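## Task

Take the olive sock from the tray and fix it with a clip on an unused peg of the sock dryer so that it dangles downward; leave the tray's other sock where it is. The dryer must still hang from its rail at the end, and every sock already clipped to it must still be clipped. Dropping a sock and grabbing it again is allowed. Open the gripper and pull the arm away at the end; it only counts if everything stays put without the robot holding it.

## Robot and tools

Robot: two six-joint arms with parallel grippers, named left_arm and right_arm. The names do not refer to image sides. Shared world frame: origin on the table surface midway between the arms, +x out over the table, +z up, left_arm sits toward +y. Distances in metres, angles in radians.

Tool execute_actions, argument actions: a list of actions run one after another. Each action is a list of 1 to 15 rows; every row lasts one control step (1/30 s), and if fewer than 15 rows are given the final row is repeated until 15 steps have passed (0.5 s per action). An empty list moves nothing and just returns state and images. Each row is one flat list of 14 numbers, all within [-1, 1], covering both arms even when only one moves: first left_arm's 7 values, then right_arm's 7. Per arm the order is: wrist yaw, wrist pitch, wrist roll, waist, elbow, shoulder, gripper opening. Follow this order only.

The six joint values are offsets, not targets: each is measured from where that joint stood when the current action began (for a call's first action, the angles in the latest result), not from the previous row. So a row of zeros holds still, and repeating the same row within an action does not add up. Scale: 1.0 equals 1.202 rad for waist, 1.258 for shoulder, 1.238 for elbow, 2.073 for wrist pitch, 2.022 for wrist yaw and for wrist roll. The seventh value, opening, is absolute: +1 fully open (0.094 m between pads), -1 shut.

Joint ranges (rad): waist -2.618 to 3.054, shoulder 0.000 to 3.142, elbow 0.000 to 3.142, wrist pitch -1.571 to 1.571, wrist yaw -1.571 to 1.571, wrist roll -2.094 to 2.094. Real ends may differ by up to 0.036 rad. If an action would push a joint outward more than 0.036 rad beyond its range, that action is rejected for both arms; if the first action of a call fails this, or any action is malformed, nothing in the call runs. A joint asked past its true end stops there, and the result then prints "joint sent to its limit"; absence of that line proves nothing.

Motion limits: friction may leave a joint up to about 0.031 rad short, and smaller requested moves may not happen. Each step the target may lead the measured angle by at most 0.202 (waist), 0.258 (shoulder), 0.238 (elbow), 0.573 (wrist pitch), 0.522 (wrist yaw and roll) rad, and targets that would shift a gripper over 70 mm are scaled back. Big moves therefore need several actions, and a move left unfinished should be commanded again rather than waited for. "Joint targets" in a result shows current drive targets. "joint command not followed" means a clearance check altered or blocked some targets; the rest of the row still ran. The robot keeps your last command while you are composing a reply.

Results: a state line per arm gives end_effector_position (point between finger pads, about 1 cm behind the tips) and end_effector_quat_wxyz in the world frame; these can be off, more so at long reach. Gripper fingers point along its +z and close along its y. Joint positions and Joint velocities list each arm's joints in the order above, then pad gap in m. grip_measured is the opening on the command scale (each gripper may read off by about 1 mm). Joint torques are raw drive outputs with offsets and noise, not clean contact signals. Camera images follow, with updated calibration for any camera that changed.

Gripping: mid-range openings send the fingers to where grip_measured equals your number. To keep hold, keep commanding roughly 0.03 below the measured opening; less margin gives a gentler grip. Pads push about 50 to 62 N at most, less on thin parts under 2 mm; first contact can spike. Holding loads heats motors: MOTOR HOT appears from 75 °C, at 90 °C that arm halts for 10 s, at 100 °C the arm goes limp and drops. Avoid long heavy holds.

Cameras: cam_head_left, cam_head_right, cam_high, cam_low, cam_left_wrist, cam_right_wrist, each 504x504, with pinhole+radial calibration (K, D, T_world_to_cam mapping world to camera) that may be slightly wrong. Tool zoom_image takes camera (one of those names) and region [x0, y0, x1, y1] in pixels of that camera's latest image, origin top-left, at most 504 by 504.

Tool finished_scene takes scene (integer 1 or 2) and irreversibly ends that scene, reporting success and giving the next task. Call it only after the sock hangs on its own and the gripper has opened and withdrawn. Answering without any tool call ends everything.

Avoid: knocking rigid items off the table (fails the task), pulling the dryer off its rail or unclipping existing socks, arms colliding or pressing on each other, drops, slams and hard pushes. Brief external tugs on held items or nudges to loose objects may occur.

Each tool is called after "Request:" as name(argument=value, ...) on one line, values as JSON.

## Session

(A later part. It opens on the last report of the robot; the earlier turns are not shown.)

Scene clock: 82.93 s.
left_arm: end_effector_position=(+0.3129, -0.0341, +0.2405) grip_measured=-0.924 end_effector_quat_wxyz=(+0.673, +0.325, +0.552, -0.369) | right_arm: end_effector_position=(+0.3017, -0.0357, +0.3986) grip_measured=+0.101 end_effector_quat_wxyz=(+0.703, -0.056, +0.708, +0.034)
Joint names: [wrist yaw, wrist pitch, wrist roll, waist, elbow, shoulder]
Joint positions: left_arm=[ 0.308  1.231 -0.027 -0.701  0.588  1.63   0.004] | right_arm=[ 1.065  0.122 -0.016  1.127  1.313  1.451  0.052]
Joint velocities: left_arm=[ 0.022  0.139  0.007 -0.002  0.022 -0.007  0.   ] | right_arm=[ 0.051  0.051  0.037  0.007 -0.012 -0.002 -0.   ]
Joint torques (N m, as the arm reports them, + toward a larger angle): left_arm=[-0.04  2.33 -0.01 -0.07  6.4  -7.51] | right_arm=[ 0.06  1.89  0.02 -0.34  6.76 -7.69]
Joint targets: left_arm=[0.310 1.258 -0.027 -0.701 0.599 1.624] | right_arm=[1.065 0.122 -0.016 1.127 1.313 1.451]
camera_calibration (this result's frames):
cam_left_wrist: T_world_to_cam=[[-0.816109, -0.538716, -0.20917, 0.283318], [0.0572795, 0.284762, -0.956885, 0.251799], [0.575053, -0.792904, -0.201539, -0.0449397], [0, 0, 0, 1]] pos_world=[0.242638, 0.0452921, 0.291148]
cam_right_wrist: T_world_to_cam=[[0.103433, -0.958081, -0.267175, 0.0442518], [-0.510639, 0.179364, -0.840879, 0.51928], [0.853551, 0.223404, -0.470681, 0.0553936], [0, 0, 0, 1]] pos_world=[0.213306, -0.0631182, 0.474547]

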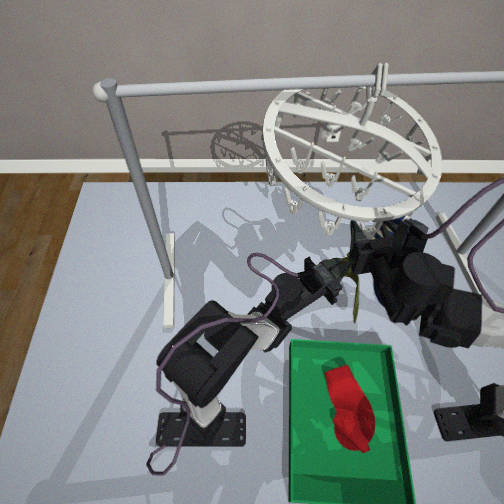

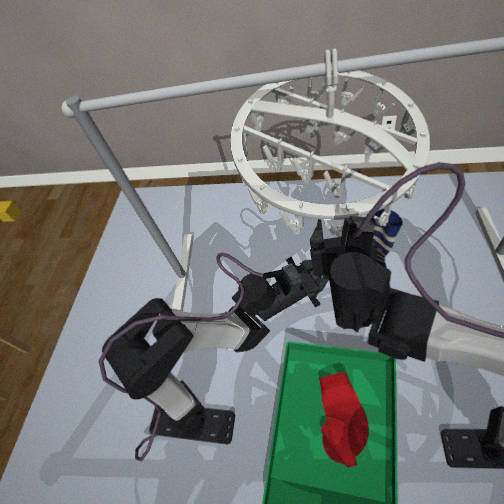

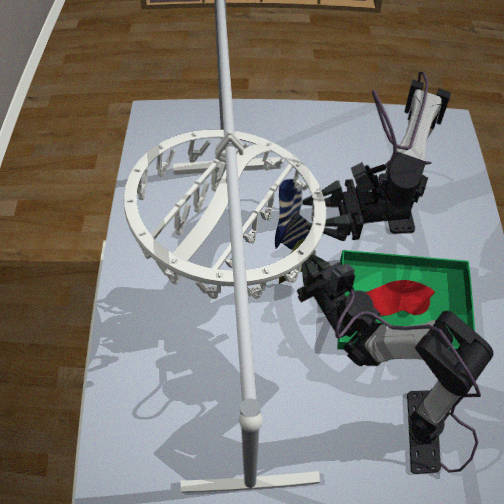

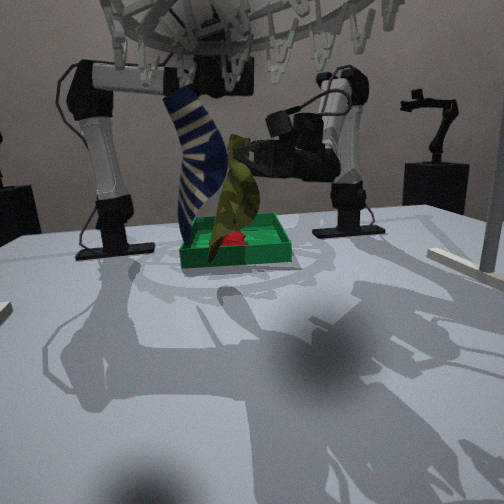

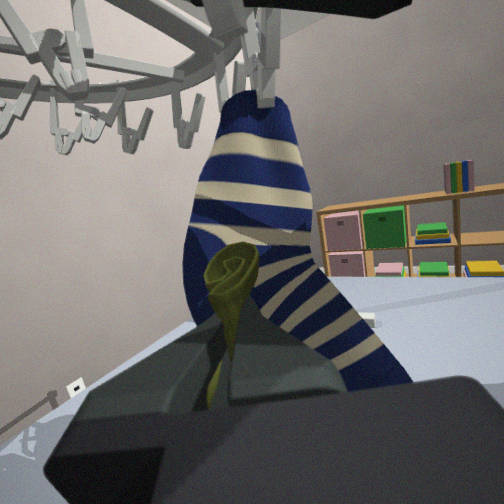

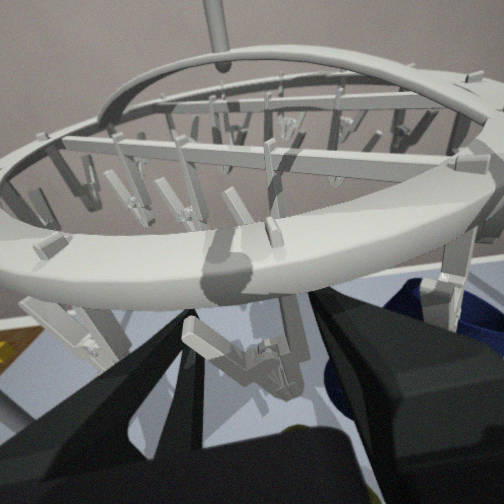

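Request:
execute_actions(actions=[[[0.05,0.015,0,0,0.06,0,-1,0,0,0,0,0,0,-0.25]],[[0,0,0,0,0.06,0,-1,0,0,0,0,0,0,-0.55]]])

Request:
zoom_image(camera="cam_low", region=[185,45,285,145])

Request:
zoom_image(camera="cam_left_wrist", region=[130,110,350,330])

Scene clock: 87.33 s.
left_arm: end_effector_position=(+0.3093, -0.0498, +0.2924) grip_measured=-0.924 end_effector_quat_wxyz=(+0.700, +0.344, +0.483, -0.397) | right_arm: end_effector_position=(+0.3017, -0.0358, +0.3987) grip_measured=-0.415 end_effector_quat_wxyz=(+0.703, -0.054, +0.708, +0.035)
Joint names: [wrist yaw, wrist pitch, wrist roll, waist, elbow, shoulder]
Joint positions: left_arm=[ 0.395  1.249 -0.027 -0.701  0.709  1.632  0.004] | right_arm=[ 1.065  0.122 -0.012  1.127  1.313  1.451  0.028]
Joint velocities: left_arm=[ 0.051  0.022  0.081 -0.012 -0.017  0.007 -0.   ] | right_arm=[-0.051  0.081 -0.022  0.017 -0.012  0.002 -0.001]
Joint torques (N m, as the arm reports them, + toward a larger angle): left_arm=[-0.13  2.01 -0.03 -0.15  6.9  -7.49] | right_arm=[ 0.05  1.88 -0.01 -0.4   6.85 -7.7 ]
Joint targets: left_arm=[0.395 1.253 -0.027 -0.701 0.723 1.631] | right_arm=[1.065 0.122 -0.016 1.127 1.313 1.451]
camera_calibration (this result's frames):
cam_left_wrist: T_world_to_cam=[[-0.831329, -0.48658, -0.268573, 0.307519], [0.191187, 0.203375, -0.960253, 0.261636], [0.521861, -0.849634, -0.0760435, -0.0678679], [0, 0, 0, 1]] pos_world=[0.241046, 0.0387596, 0.328668]
cam_right_wrist: T_world_to_cam=[[0.102933, -0.956908, -0.271537, 0.0461378], [-0.510884, 0.183369, -0.839865, 0.51916], [0.853465, 0.225174, -0.469994, 0.0552446], [0, 0, 0, 1]] pos_world=[0.213332, -0.0634881, 0.474517]

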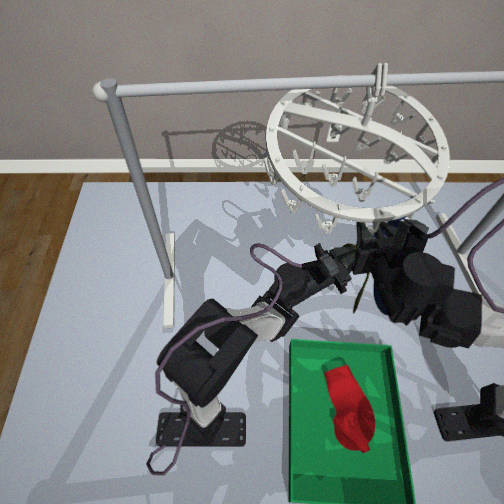

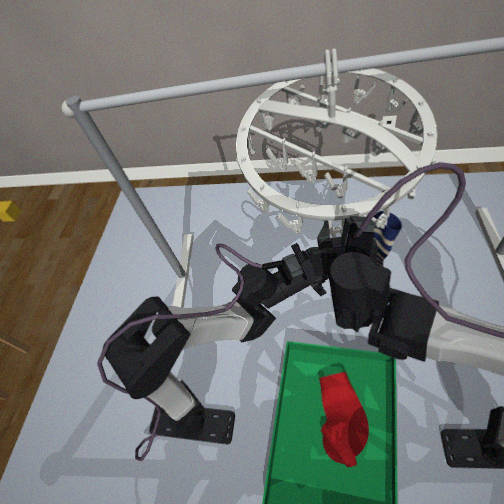

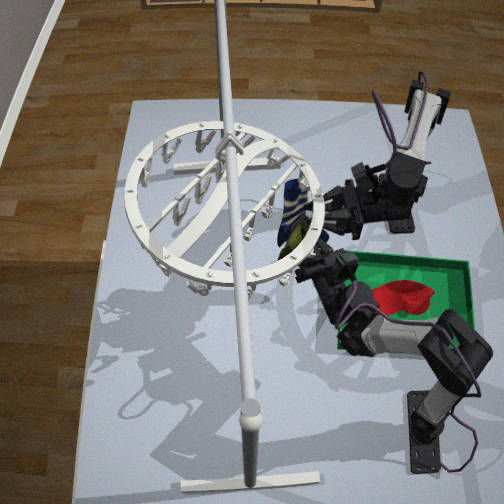

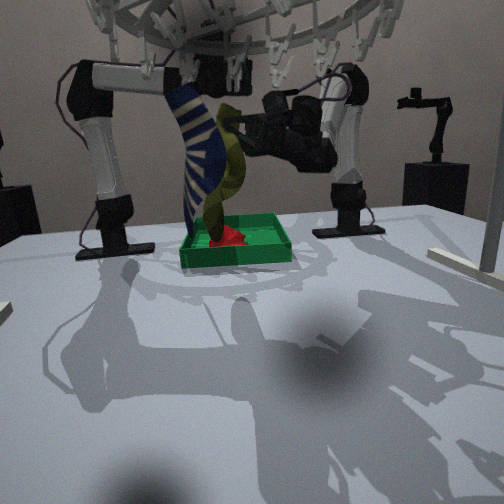

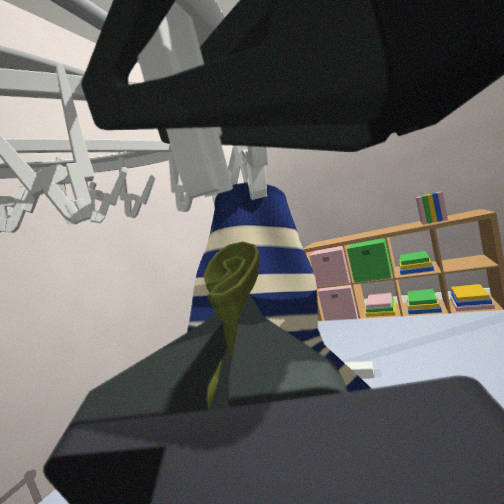

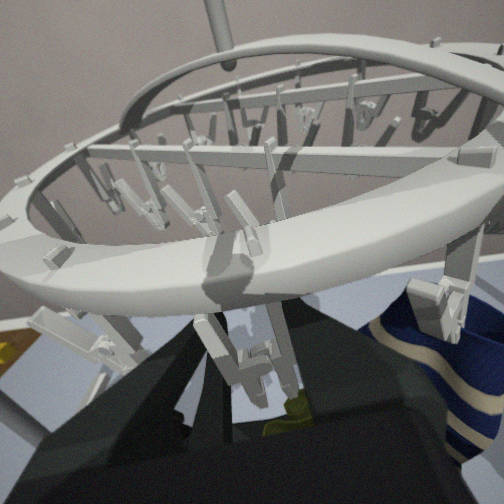

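Region (185, 45, 285, 145) of cam_low's 504x504 image, scaled by 5.040, with more detail than that image has.

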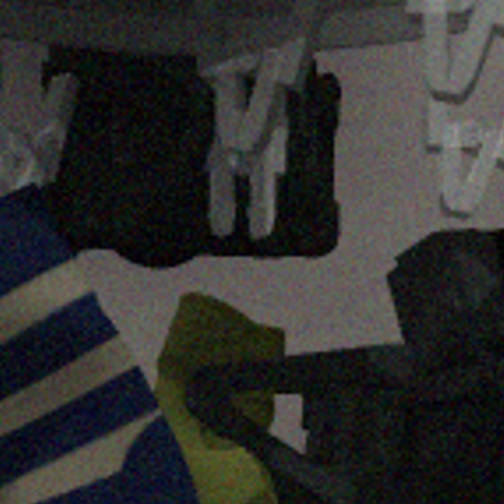

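Region (130, 110, 350, 330) of cam_left_wrist's 504x504 image, scaled by 2.291, with more detail than that image has.

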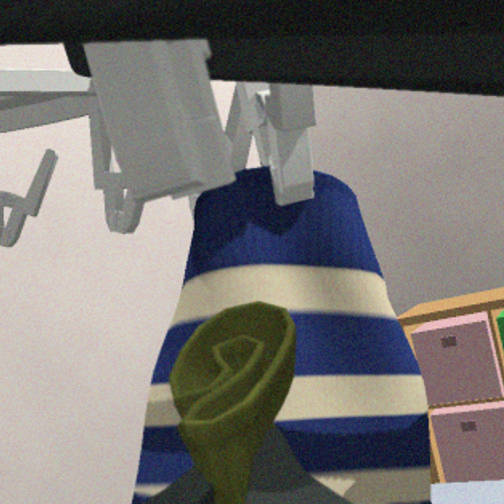

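Request:
execute_actions(actions=[[[0,0,0,0.035,-0.035,0,-1,0,0,0,0,0,0,-0.48]],[[0,0.01,0,0,0,-0.055,-1,0,0,0,0,0,0,-0.48]]])

Request:
zoom_image(camera="cam_low", region=[185,45,285,145])

Request:
zoom_image(camera="cam_left_wrist", region=[130,110,350,330])

Scene clock: 93.47 s.
left_arm: end_effector_position=(+0.3109, -0.0293, +0.3067) grip_measured=-0.924 end_effector_quat_wxyz=(+0.718, +0.332, +0.474, -0.385) | right_arm: end_effector_position=(+0.3017, -0.0358, +0.3987) grip_measured=-0.414 end_effector_quat_wxyz=(+0.703, -0.054, +0.708, +0.035)
Joint names: [wrist yaw, wrist pitch, wrist roll, waist, elbow, shoulder]
Joint positions: left_arm=[ 0.396  1.26  -0.027 -0.664  0.677  1.572  0.004] | right_arm=[ 1.065  0.122 -0.011  1.127  1.313  1.451  0.028]
Joint velocities: left_arm=[ 0.022  0.051 -0.022 -0.007 -0.007  0.002  0.001] | right_arm=[ 0.051  0.022  0.022 -0.002  0.007 -0.007 -0.   ]
Joint torques (N m, as the arm reports them, + toward a larger angle): left_arm=[-0.12  2.01 -0.01 -0.22  5.98 -7.53] | right_arm=[ 0.06  1.88  0.02 -0.35  6.76 -7.66]
Joint targets: left_arm=[0.396 1.267 -0.027 -0.664 0.677 1.563] | right_arm=[1.065 0.122 -0.011 1.127 1.313 1.451]
camera_calibration (this result's frames):
cam_left_wrist: T_world_to_cam=[[-0.804568, -0.523588, -0.280224, 0.316826], [0.212088, 0.187411, -0.959112, 0.263541], [0.554696, -0.831103, -0.0397382, -0.0710543], [0, 0, 0, 1]] pos_world=[0.238428, 0.0574426, 0.338724]
cam_right_wrist: T_world_to_cam=[[0.102917, -0.956805, -0.271904, 0.0462926], [-0.510924, 0.183689, -0.839771, 0.519146], [0.853443, 0.225349, -0.46995, 0.0552398], [0, 0, 0, 1]] pos_world=[0.213336, -0.0635165, 0.474511]

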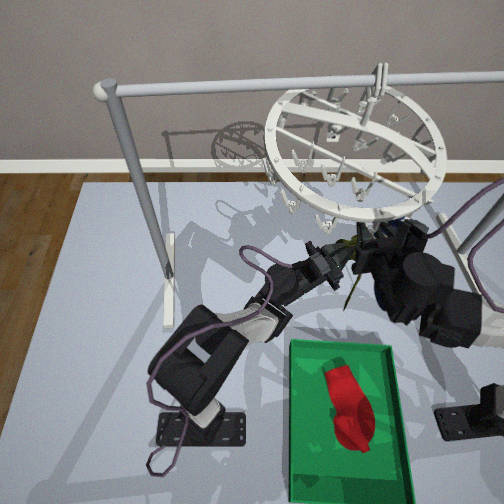

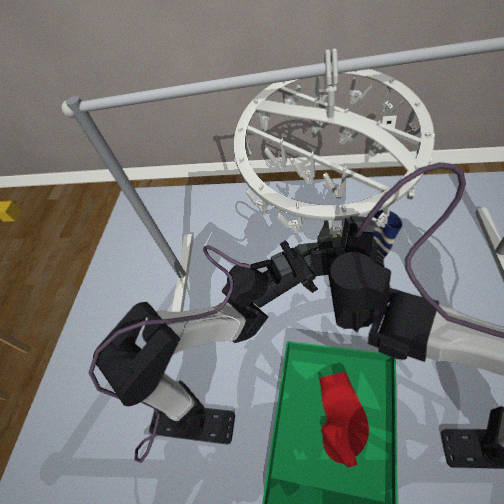

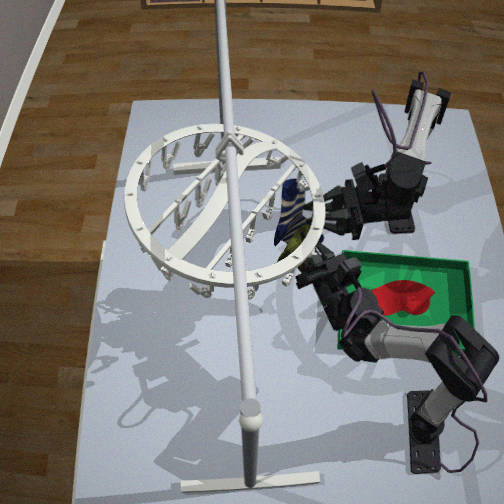

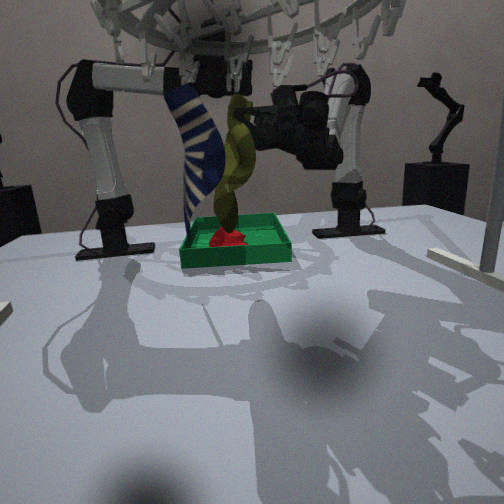

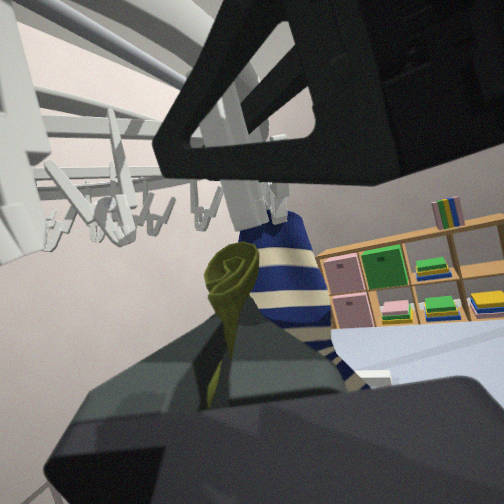

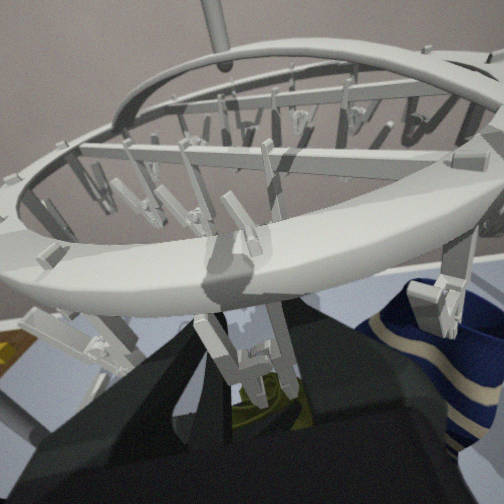

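Region (185, 45, 285, 145) of cam_low's 504x504 image, scaled by 5.040, with more detail than that image has.

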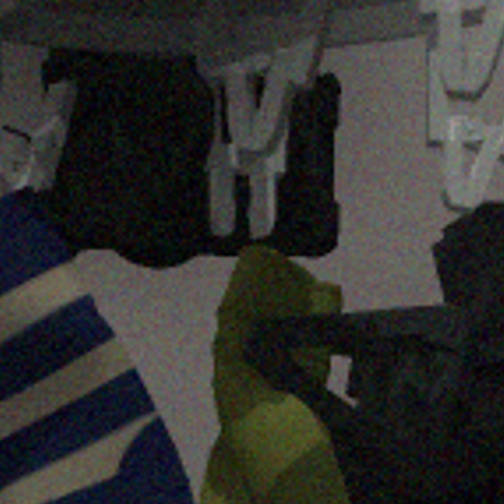

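Region (130, 110, 350, 330) of cam_left_wrist's 504x504 image, scaled by 2.291, with more detail than that image has.

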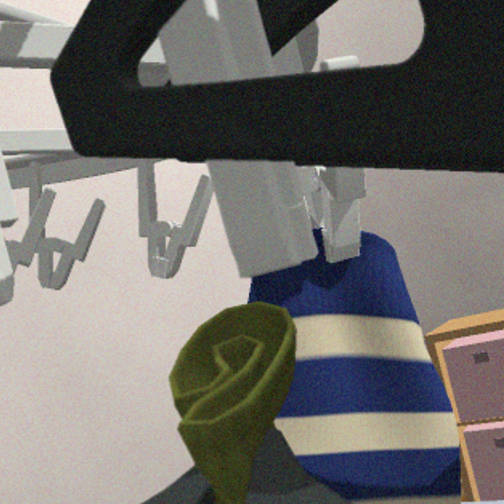

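Request:
execute_actions(actions=[[[0.028,0,0,0,0,0,-1,0,0,0,0,0,0,-0.48]],[[0,0,0,0,0.05,0,-1,0,0,0,0,0,0,-0.48]]])

Request:
zoom_image(camera="cam_low", region=[185,45,285,145])

Request:
zoom_image(camera="cam_left_wrist", region=[130,110,350,330])

Scene clock: 101.77 s.
left_arm: end_effector_position=(+0.3068, -0.0351, +0.3234) grip_measured=-0.924 end_effector_quat_wxyz=(+0.722, +0.346, +0.450, -0.396) | right_arm: end_effector_position=(+0.3017, -0.0358, +0.3987) grip_measured=-0.414 end_effector_quat_wxyz=(+0.703, -0.054, +0.708, +0.035)
Joint names: [wrist yaw, wrist pitch, wrist roll, waist, elbow, shoulder]
Joint positions: left_arm=[ 0.441  1.254 -0.027 -0.664  0.723  1.572  0.004] | right_arm=[ 1.065  0.122 -0.011  1.127  1.313  1.451  0.028]
Joint velocities: left_arm=[ 0.022 -0.066  0.051 -0.012  0.002  0.022 -0.001] | right_arm=[ 0.007 -0.051  0.007  0.007 -0.012  0.007 -0.   ]
Joint torques (N m, as the arm reports them, + toward a larger angle): left_arm=[-0.13  1.93 -0.02 -0.1   7.29 -6.92] | right_arm=[ 0.05  1.88  0.02 -0.39  6.74 -7.65]
Joint targets: left_arm=[0.441 1.260 -0.027 -0.664 0.739 1.572] | right_arm=[1.065 0.122 -0.011 1.127 1.313 1.451]
camera_calibration (this result's frames):
cam_left_wrist: T_world_to_cam=[[-0.813523, -0.493388, -0.307813, 0.327908], [0.259337, 0.165961, -0.951421, 0.263786], [0.520505, -0.85383, -0.00705878, -0.0737728], [0, 0, 0, 1]] pos_world=[0.23675, 0.0550183, 0.351385]
cam_right_wrist: T_world_to_cam=[[0.102917, -0.956805, -0.271904, 0.0462926], [-0.510924, 0.183689, -0.839771, 0.519146], [0.853443, 0.225349, -0.46995, 0.0552398], [0, 0, 0, 1]] pos_world=[0.213336, -0.0635165, 0.474511]

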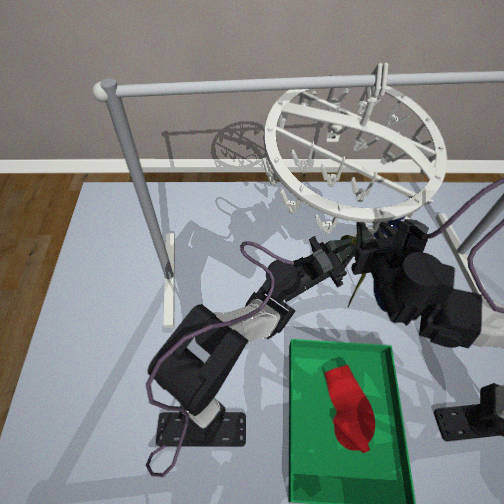

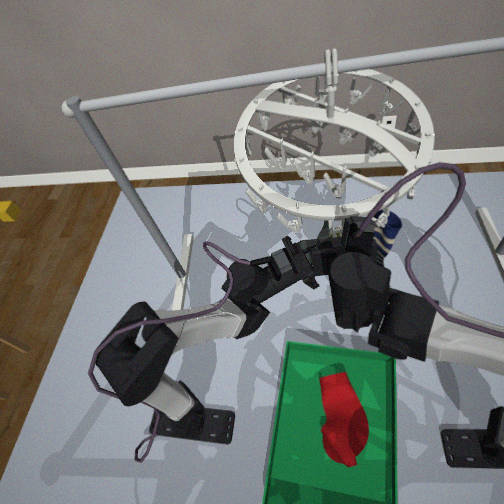

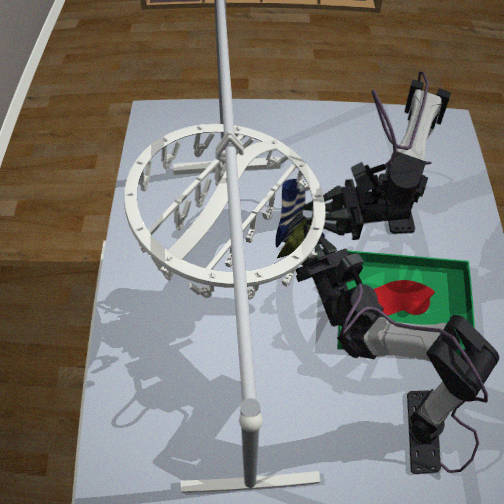

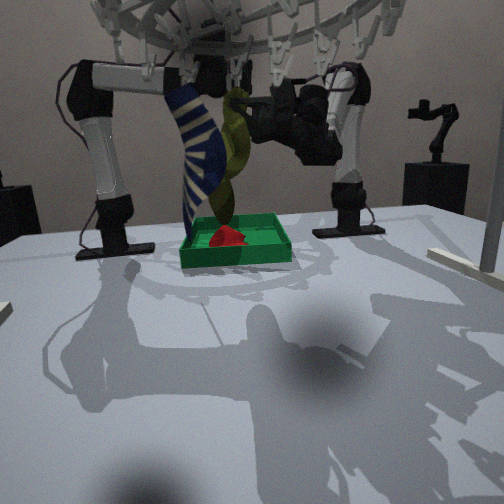

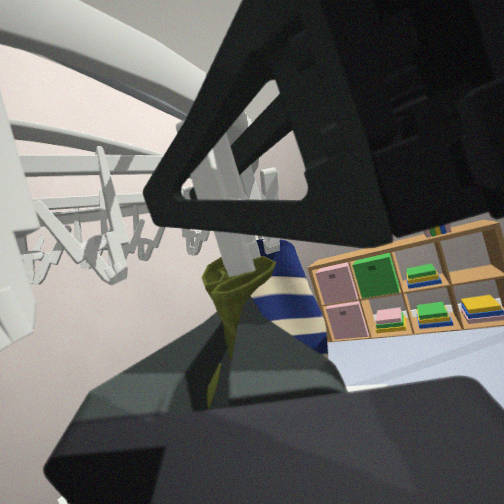

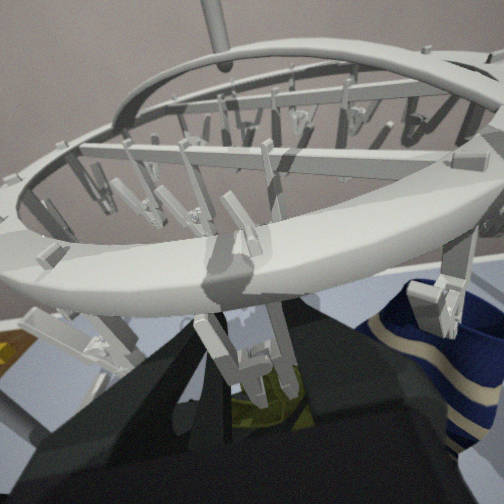

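Region (185, 45, 285, 145) of cam_low's 504x504 image, scaled by 5.040, with more detail than that image has.

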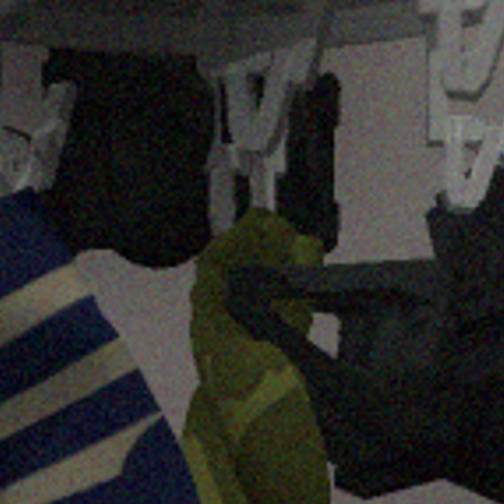

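Region (130, 110, 350, 330) of cam_left_wrist's 504x504 image, scaled by 2.291, with more detail than that image has.

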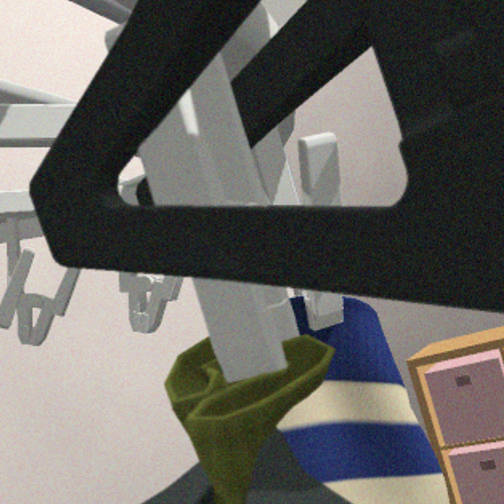

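Request:
execute_actions(actions=[[[0,0,0,0,0,-0.024,-1,0,0,0,0,0,0,-0.48]]])

Request:
zoom_image(camera="cam_low", region=[185,45,285,145])

Request:
zoom_image(camera="cam_right_wrist", region=[190,310,350,470])

Scene clock: 105.17 s.
left_arm: end_effector_position=(+0.3052, -0.0337, +0.3273) grip_measured=-0.924 end_effector_quat_wxyz=(+0.724, +0.345, +0.447, -0.396) | right_arm: end_effector_position=(+0.3017, -0.0358, +0.3987) grip_measured=-0.414 end_effector_quat_wxyz=(+0.703, -0.054, +0.708, +0.035)
Joint names: [wrist yaw, wrist pitch, wrist roll, waist, elbow, shoulder]
Joint positions: left_arm=[ 0.441  1.25  -0.027 -0.664  0.723  1.561  0.004] | right_arm=[ 1.065  0.122 -0.011  1.127  1.313  1.451  0.028]
Joint velocities: left_arm=[-0.022  0.007 -0.007 -0.012 -0.017 -0.002 -0.001] | right_arm=[-0.022  0.022 -0.022  0.002 -0.012 -0.012 -0.001]
Joint torques (N m, as the arm reports them, + toward a larger angle): left_arm=[-0.13  1.92 -0.04 -0.07  6.05 -8.33] | right_arm=[ 0.05  1.88  0.03 -0.36  6.78 -7.64]
Joint targets: left_arm=[0.441 1.254 -0.027 -0.664 0.723 1.542] | right_arm=[1.065 0.122 -0.011 1.127 1.313 1.451]
camera_calibration (this result's frames):
cam_left_wrist: T_world_to_cam=[[-0.811785, -0.4948, -0.310126, 0.32864], [0.264687, 0.161614, -0.950695, 0.265747], [0.520525, -0.853846, -0.000228238, -0.0740193], [0, 0, 0, 1]] pos_world=[0.234974, 0.0564615, 0.354547]
cam_right_wrist: T_world_to_cam=[[0.102917, -0.956805, -0.271904, 0.0462926], [-0.510924, 0.183689, -0.839771, 0.519146], [0.853443, 0.225349, -0.46995, 0.0552398], [0, 0, 0, 1]] pos_world=[0.213336, -0.0635165, 0.474511]

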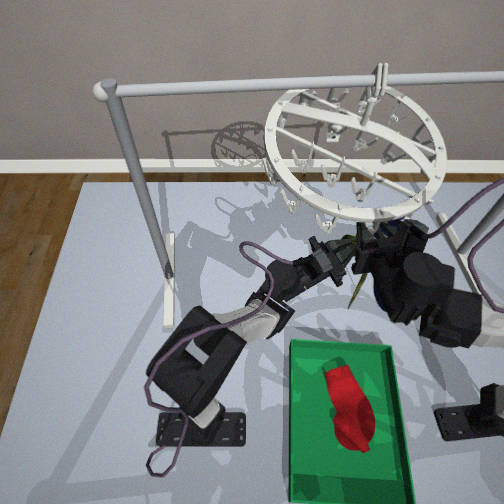

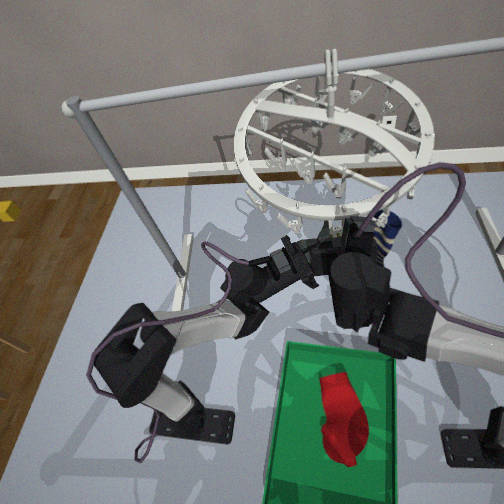

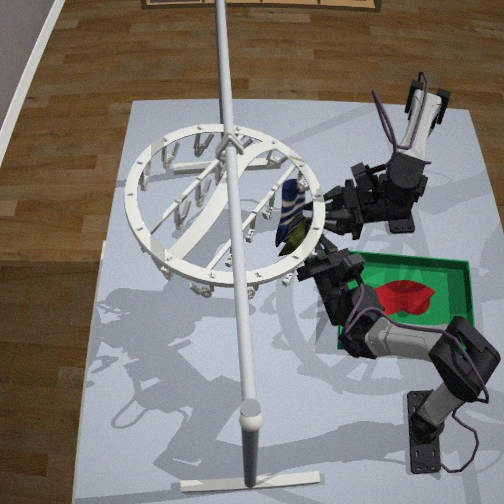

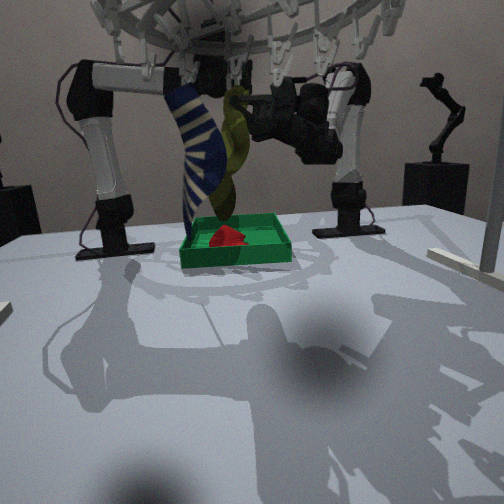

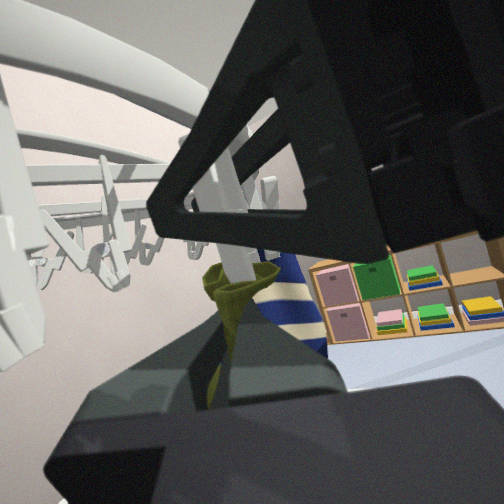

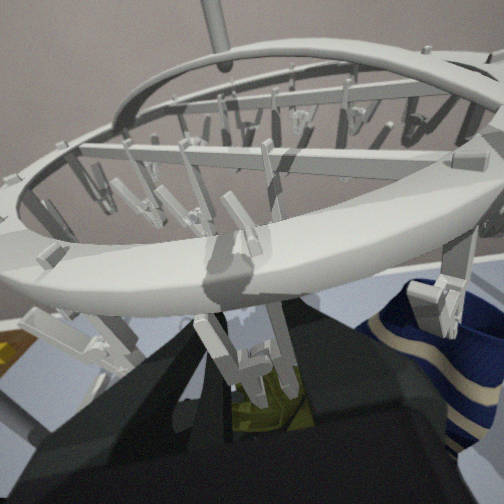

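Region (185, 45, 285, 145) of cam_low's 504x504 image, scaled by 5.040, with more detail than that image has.

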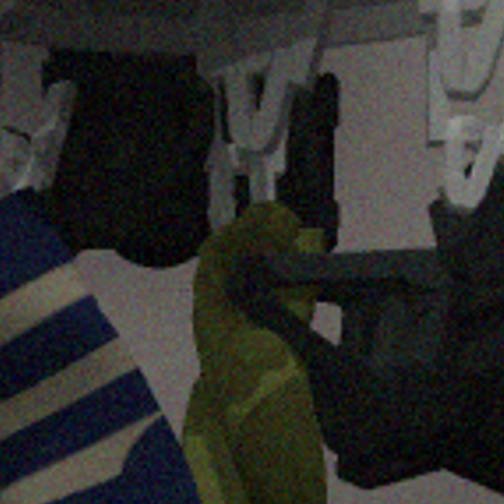

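Region (190, 310, 350, 470) of cam_right_wrist's 504x504 image, scaled by 3.150, with more detail than that image has.

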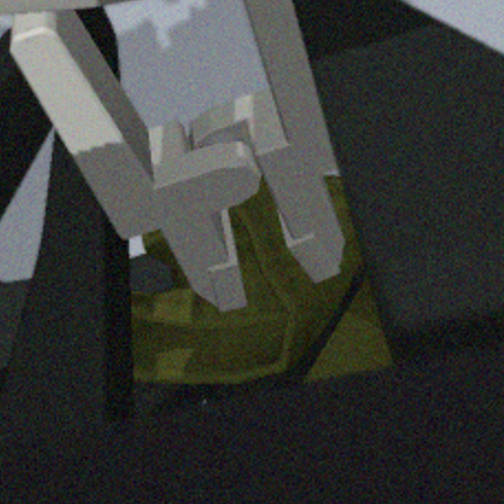

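The rim runs through the gap. Raise slightly more, then close the peg.

Request:
execute_actions(actions=[[[0,0,0,0,0,-0.022,-1,0,0,0,0,0,0,-0.48]],[[0,0,0,0,0,0,-1,0,0,0,0,0,0,-0.25]],[[0,0,0,0,0,0,-1,0,0,0,0,0,0,0.1]],[[0,0,0,0,0,0,-1,0,0,0,0,0,0,0.4]]])

Request:
zoom_image(camera="cam_low", region=[185,45,285,145])

Request:
zoom_image(camera="cam_right_wrist", region=[190,310,350,470])

Scene clock: 111.07 s.
left_arm: end_effector_position=(+0.3044, -0.0331, +0.3290) grip_measured=-0.924 end_effector_quat_wxyz=(+0.724, +0.345, +0.447, -0.396) | right_arm: end_effector_position=(+0.3017, -0.0357, +0.3986) grip_measured=+0.398 end_effector_quat_wxyz=(+0.703, -0.054, +0.708, +0.035)
Joint names: [wrist yaw, wrist pitch, wrist roll, waist, elbow, shoulder]
Joint positions: left_arm=[ 0.441  1.242 -0.027 -0.664  0.723  1.553  0.004] | right_arm=[ 1.065  0.122 -0.012  1.127  1.313  1.451  0.066]
Joint velocities: left_arm=[ 0.007  0.007  0.051  0.022  0.002 -0.007 -0.001] | right_arm=[ 0.022  0.051 -0.051  0.012  0.012 -0.002  0.   ]
Joint torques (N m, as the arm reports them, + toward a larger angle): left_arm=[-0.17  1.83 -0.01 -0.2   6.14 -6.74] | right_arm=[ 0.06  1.87  0.03 -0.37  6.76 -7.66]
Joint targets: left_arm=[0.441 1.242 -0.027 -0.664 0.723 1.553] | right_arm=[1.065 0.122 -0.012 1.127 1.313 1.451]
camera_calibration (this result's frames):
cam_left_wrist: T_world_to_cam=[[-0.811785, -0.4948, -0.310126, 0.328837], [0.264687, 0.161614, -0.950695, 0.267412], [0.520525, -0.853846, -0.000228238, -0.0730914], [0, 0, 0, 1]] pos_world=[0.23421, 0.0570821, 0.356192]
cam_right_wrist: T_world_to_cam=[[0.103258, -0.956964, -0.271215, 0.0459552], [-0.511077, 0.182879, -0.839854, 0.519129], [0.85331, 0.225334, -0.470199, 0.0553431], [0, 0, 0, 1]] pos_world=[0.213345, -0.063431, 0.474479]

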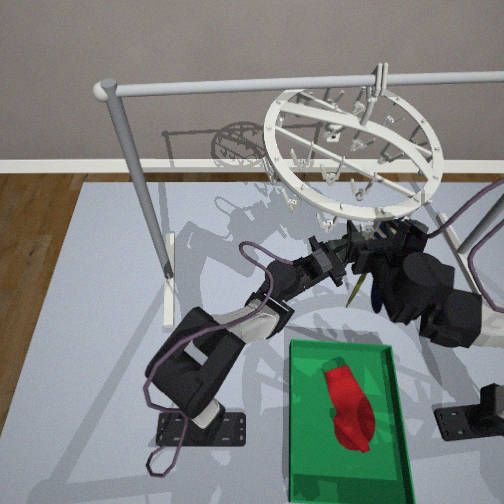

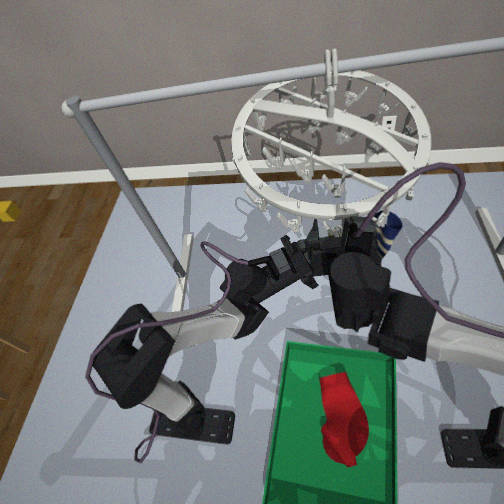

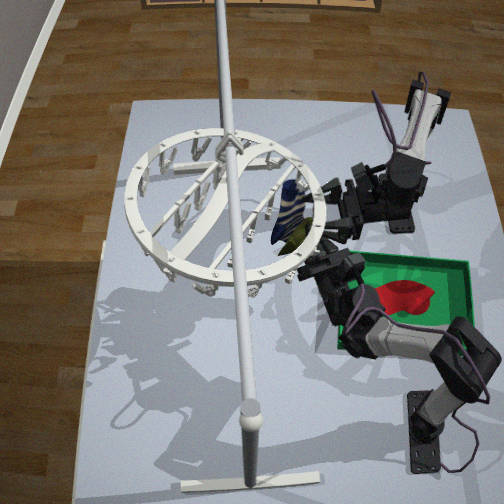

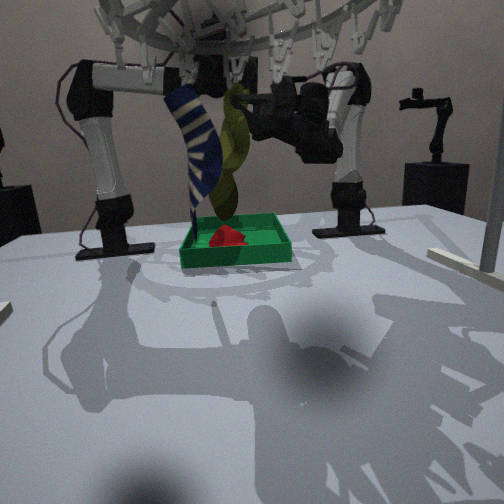

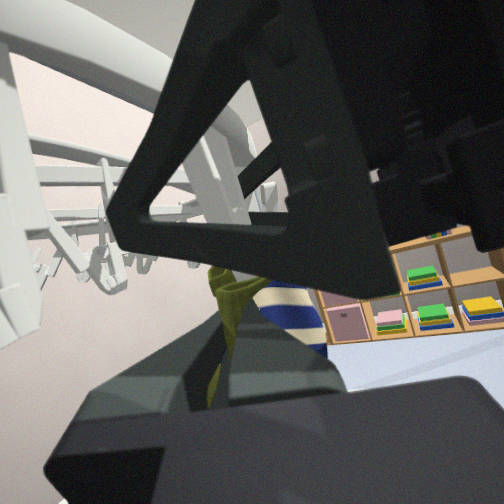

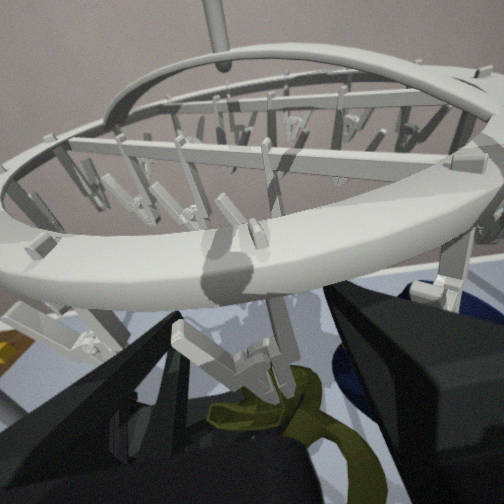

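Region (185, 45, 285, 145) of cam_low's 504x504 image, scaled by 5.040, with more detail than that image has.

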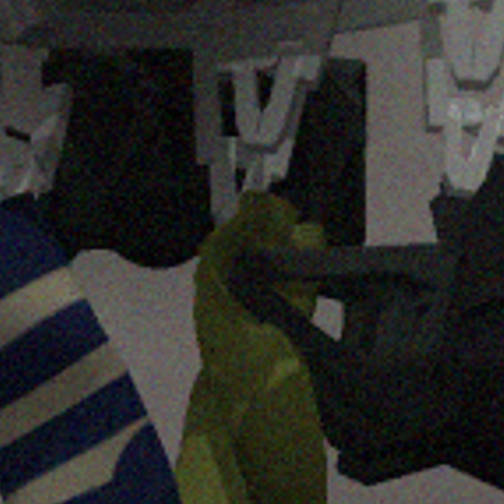

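Region (190, 310, 350, 470) of cam_right_wrist's 504x504 image, scaled by 3.150, with more detail than that image has.

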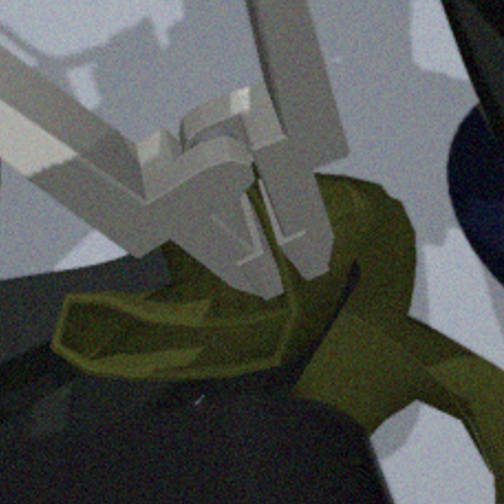

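Clamped. Release the left arm first since the arms are close.

Request:
execute_actions(actions=[[[0,0,0,0,0,0,-0.7,0,0,0,0,0,0,0.4]],[[0,0,0,0,0,0,-0.2,0,0,0,0,0,0,0.4]],[[0,0,0,0,-0.06,0,-0.2,0,0,0,0,0,0,0.4]],[[0,0,0,0,-0.17,-0.13,-0.2,0,0,0,0,0,0,0.4]],[[0,-0.05,0,0,-0.17,-0.17,-0.2,0,0,0,0.08,-0.05,-0.07,0.4]]])

Scene clock: 117.13 s.
left_arm: end_effector_position=(+0.2320, +0.0270, +0.2433) grip_measured=-0.202 end_effector_quat_wxyz=(+0.663, +0.357, +0.530, -0.391) | right_arm: end_effector_position=(+0.2638, -0.0297, +0.4059) grip_measured=+0.398 end_effector_quat_wxyz=(+0.704, -0.082, +0.702, +0.076)
Joint names: [wrist yaw, wrist pitch, wrist roll, waist, elbow, shoulder]
Joint positions: left_arm=[ 0.436  1.143 -0.027 -0.663  0.255  1.194  0.038] | right_arm=[ 1.065  0.113 -0.012  1.225  1.264  1.373  0.066]
Joint velocities: left_arm=[ 0.051 -0.125  0.007  0.022  0.002 -0.007 -0.001] | right_arm=[-0.051  0.007 -0.066  0.002  0.007  0.007  0.002]
Joint torques (N m, as the arm reports them, + toward a larger angle): left_arm=[-0.08  1.98 -0.03 -0.13  5.31 -3.58] | right_arm=[ 0.05  1.95  0.02 -0.46  5.9  -7.79]
Joint targets: left_arm=[0.439 1.134 -0.027 -0.663 0.247 1.185] | right_arm=[1.065 0.119 -0.012 1.223 1.251 1.363]
camera_calibration (this result's frames):
cam_left_wrist: T_world_to_cam=[[-0.853801, -0.463467, -0.237112, 0.264354], [0.108877, 0.286421, -0.951898, 0.228513], [0.509087, -0.838547, -0.194085, 0.065303], [0, 0, 0, 1]] pos_world=[0.167581, 0.111828, 0.292877]
cam_right_wrist: T_world_to_cam=[[0.198004, -0.936827, -0.288355, 0.0402174], [-0.521803, 0.148289, -0.840078, 0.506629], [0.829769, 0.316804, -0.459478, 0.0943103], [0, 0, 0, 1]] pos_world=[0.178141, -0.0673286, 0.480538]

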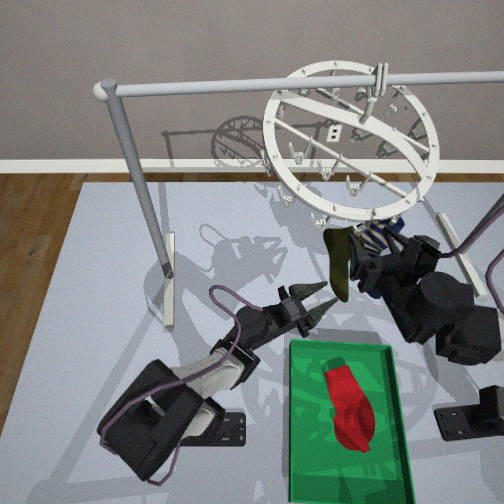

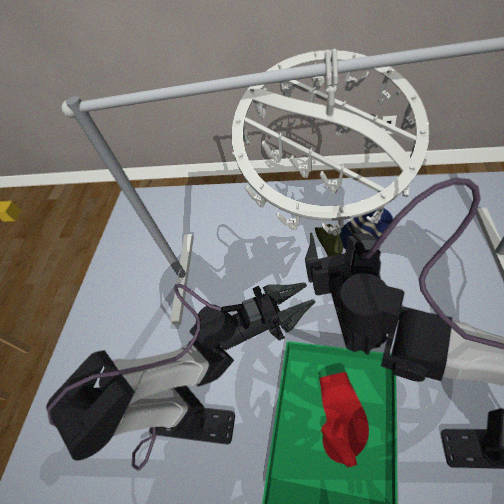

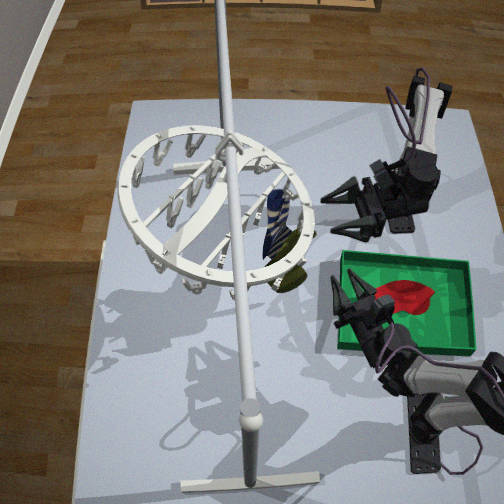

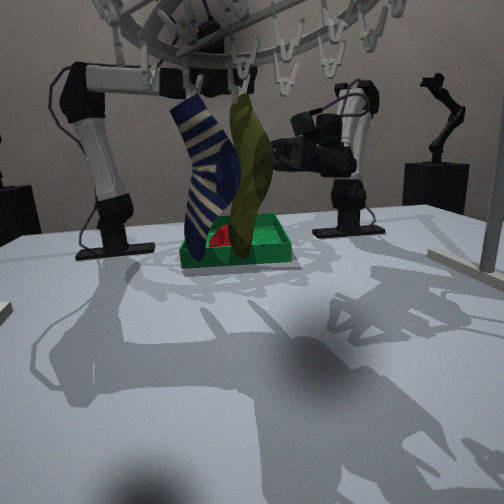

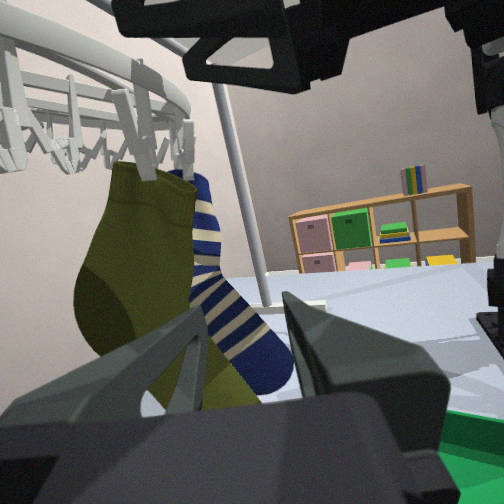

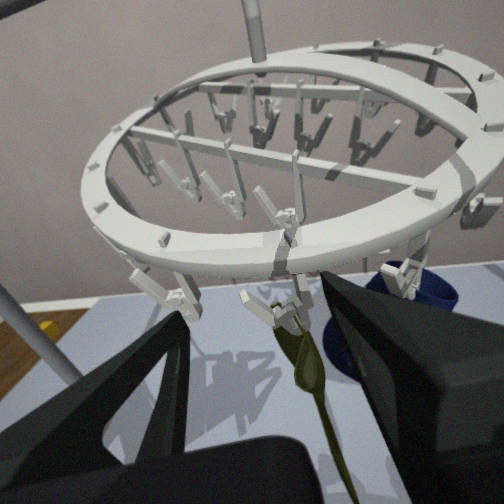

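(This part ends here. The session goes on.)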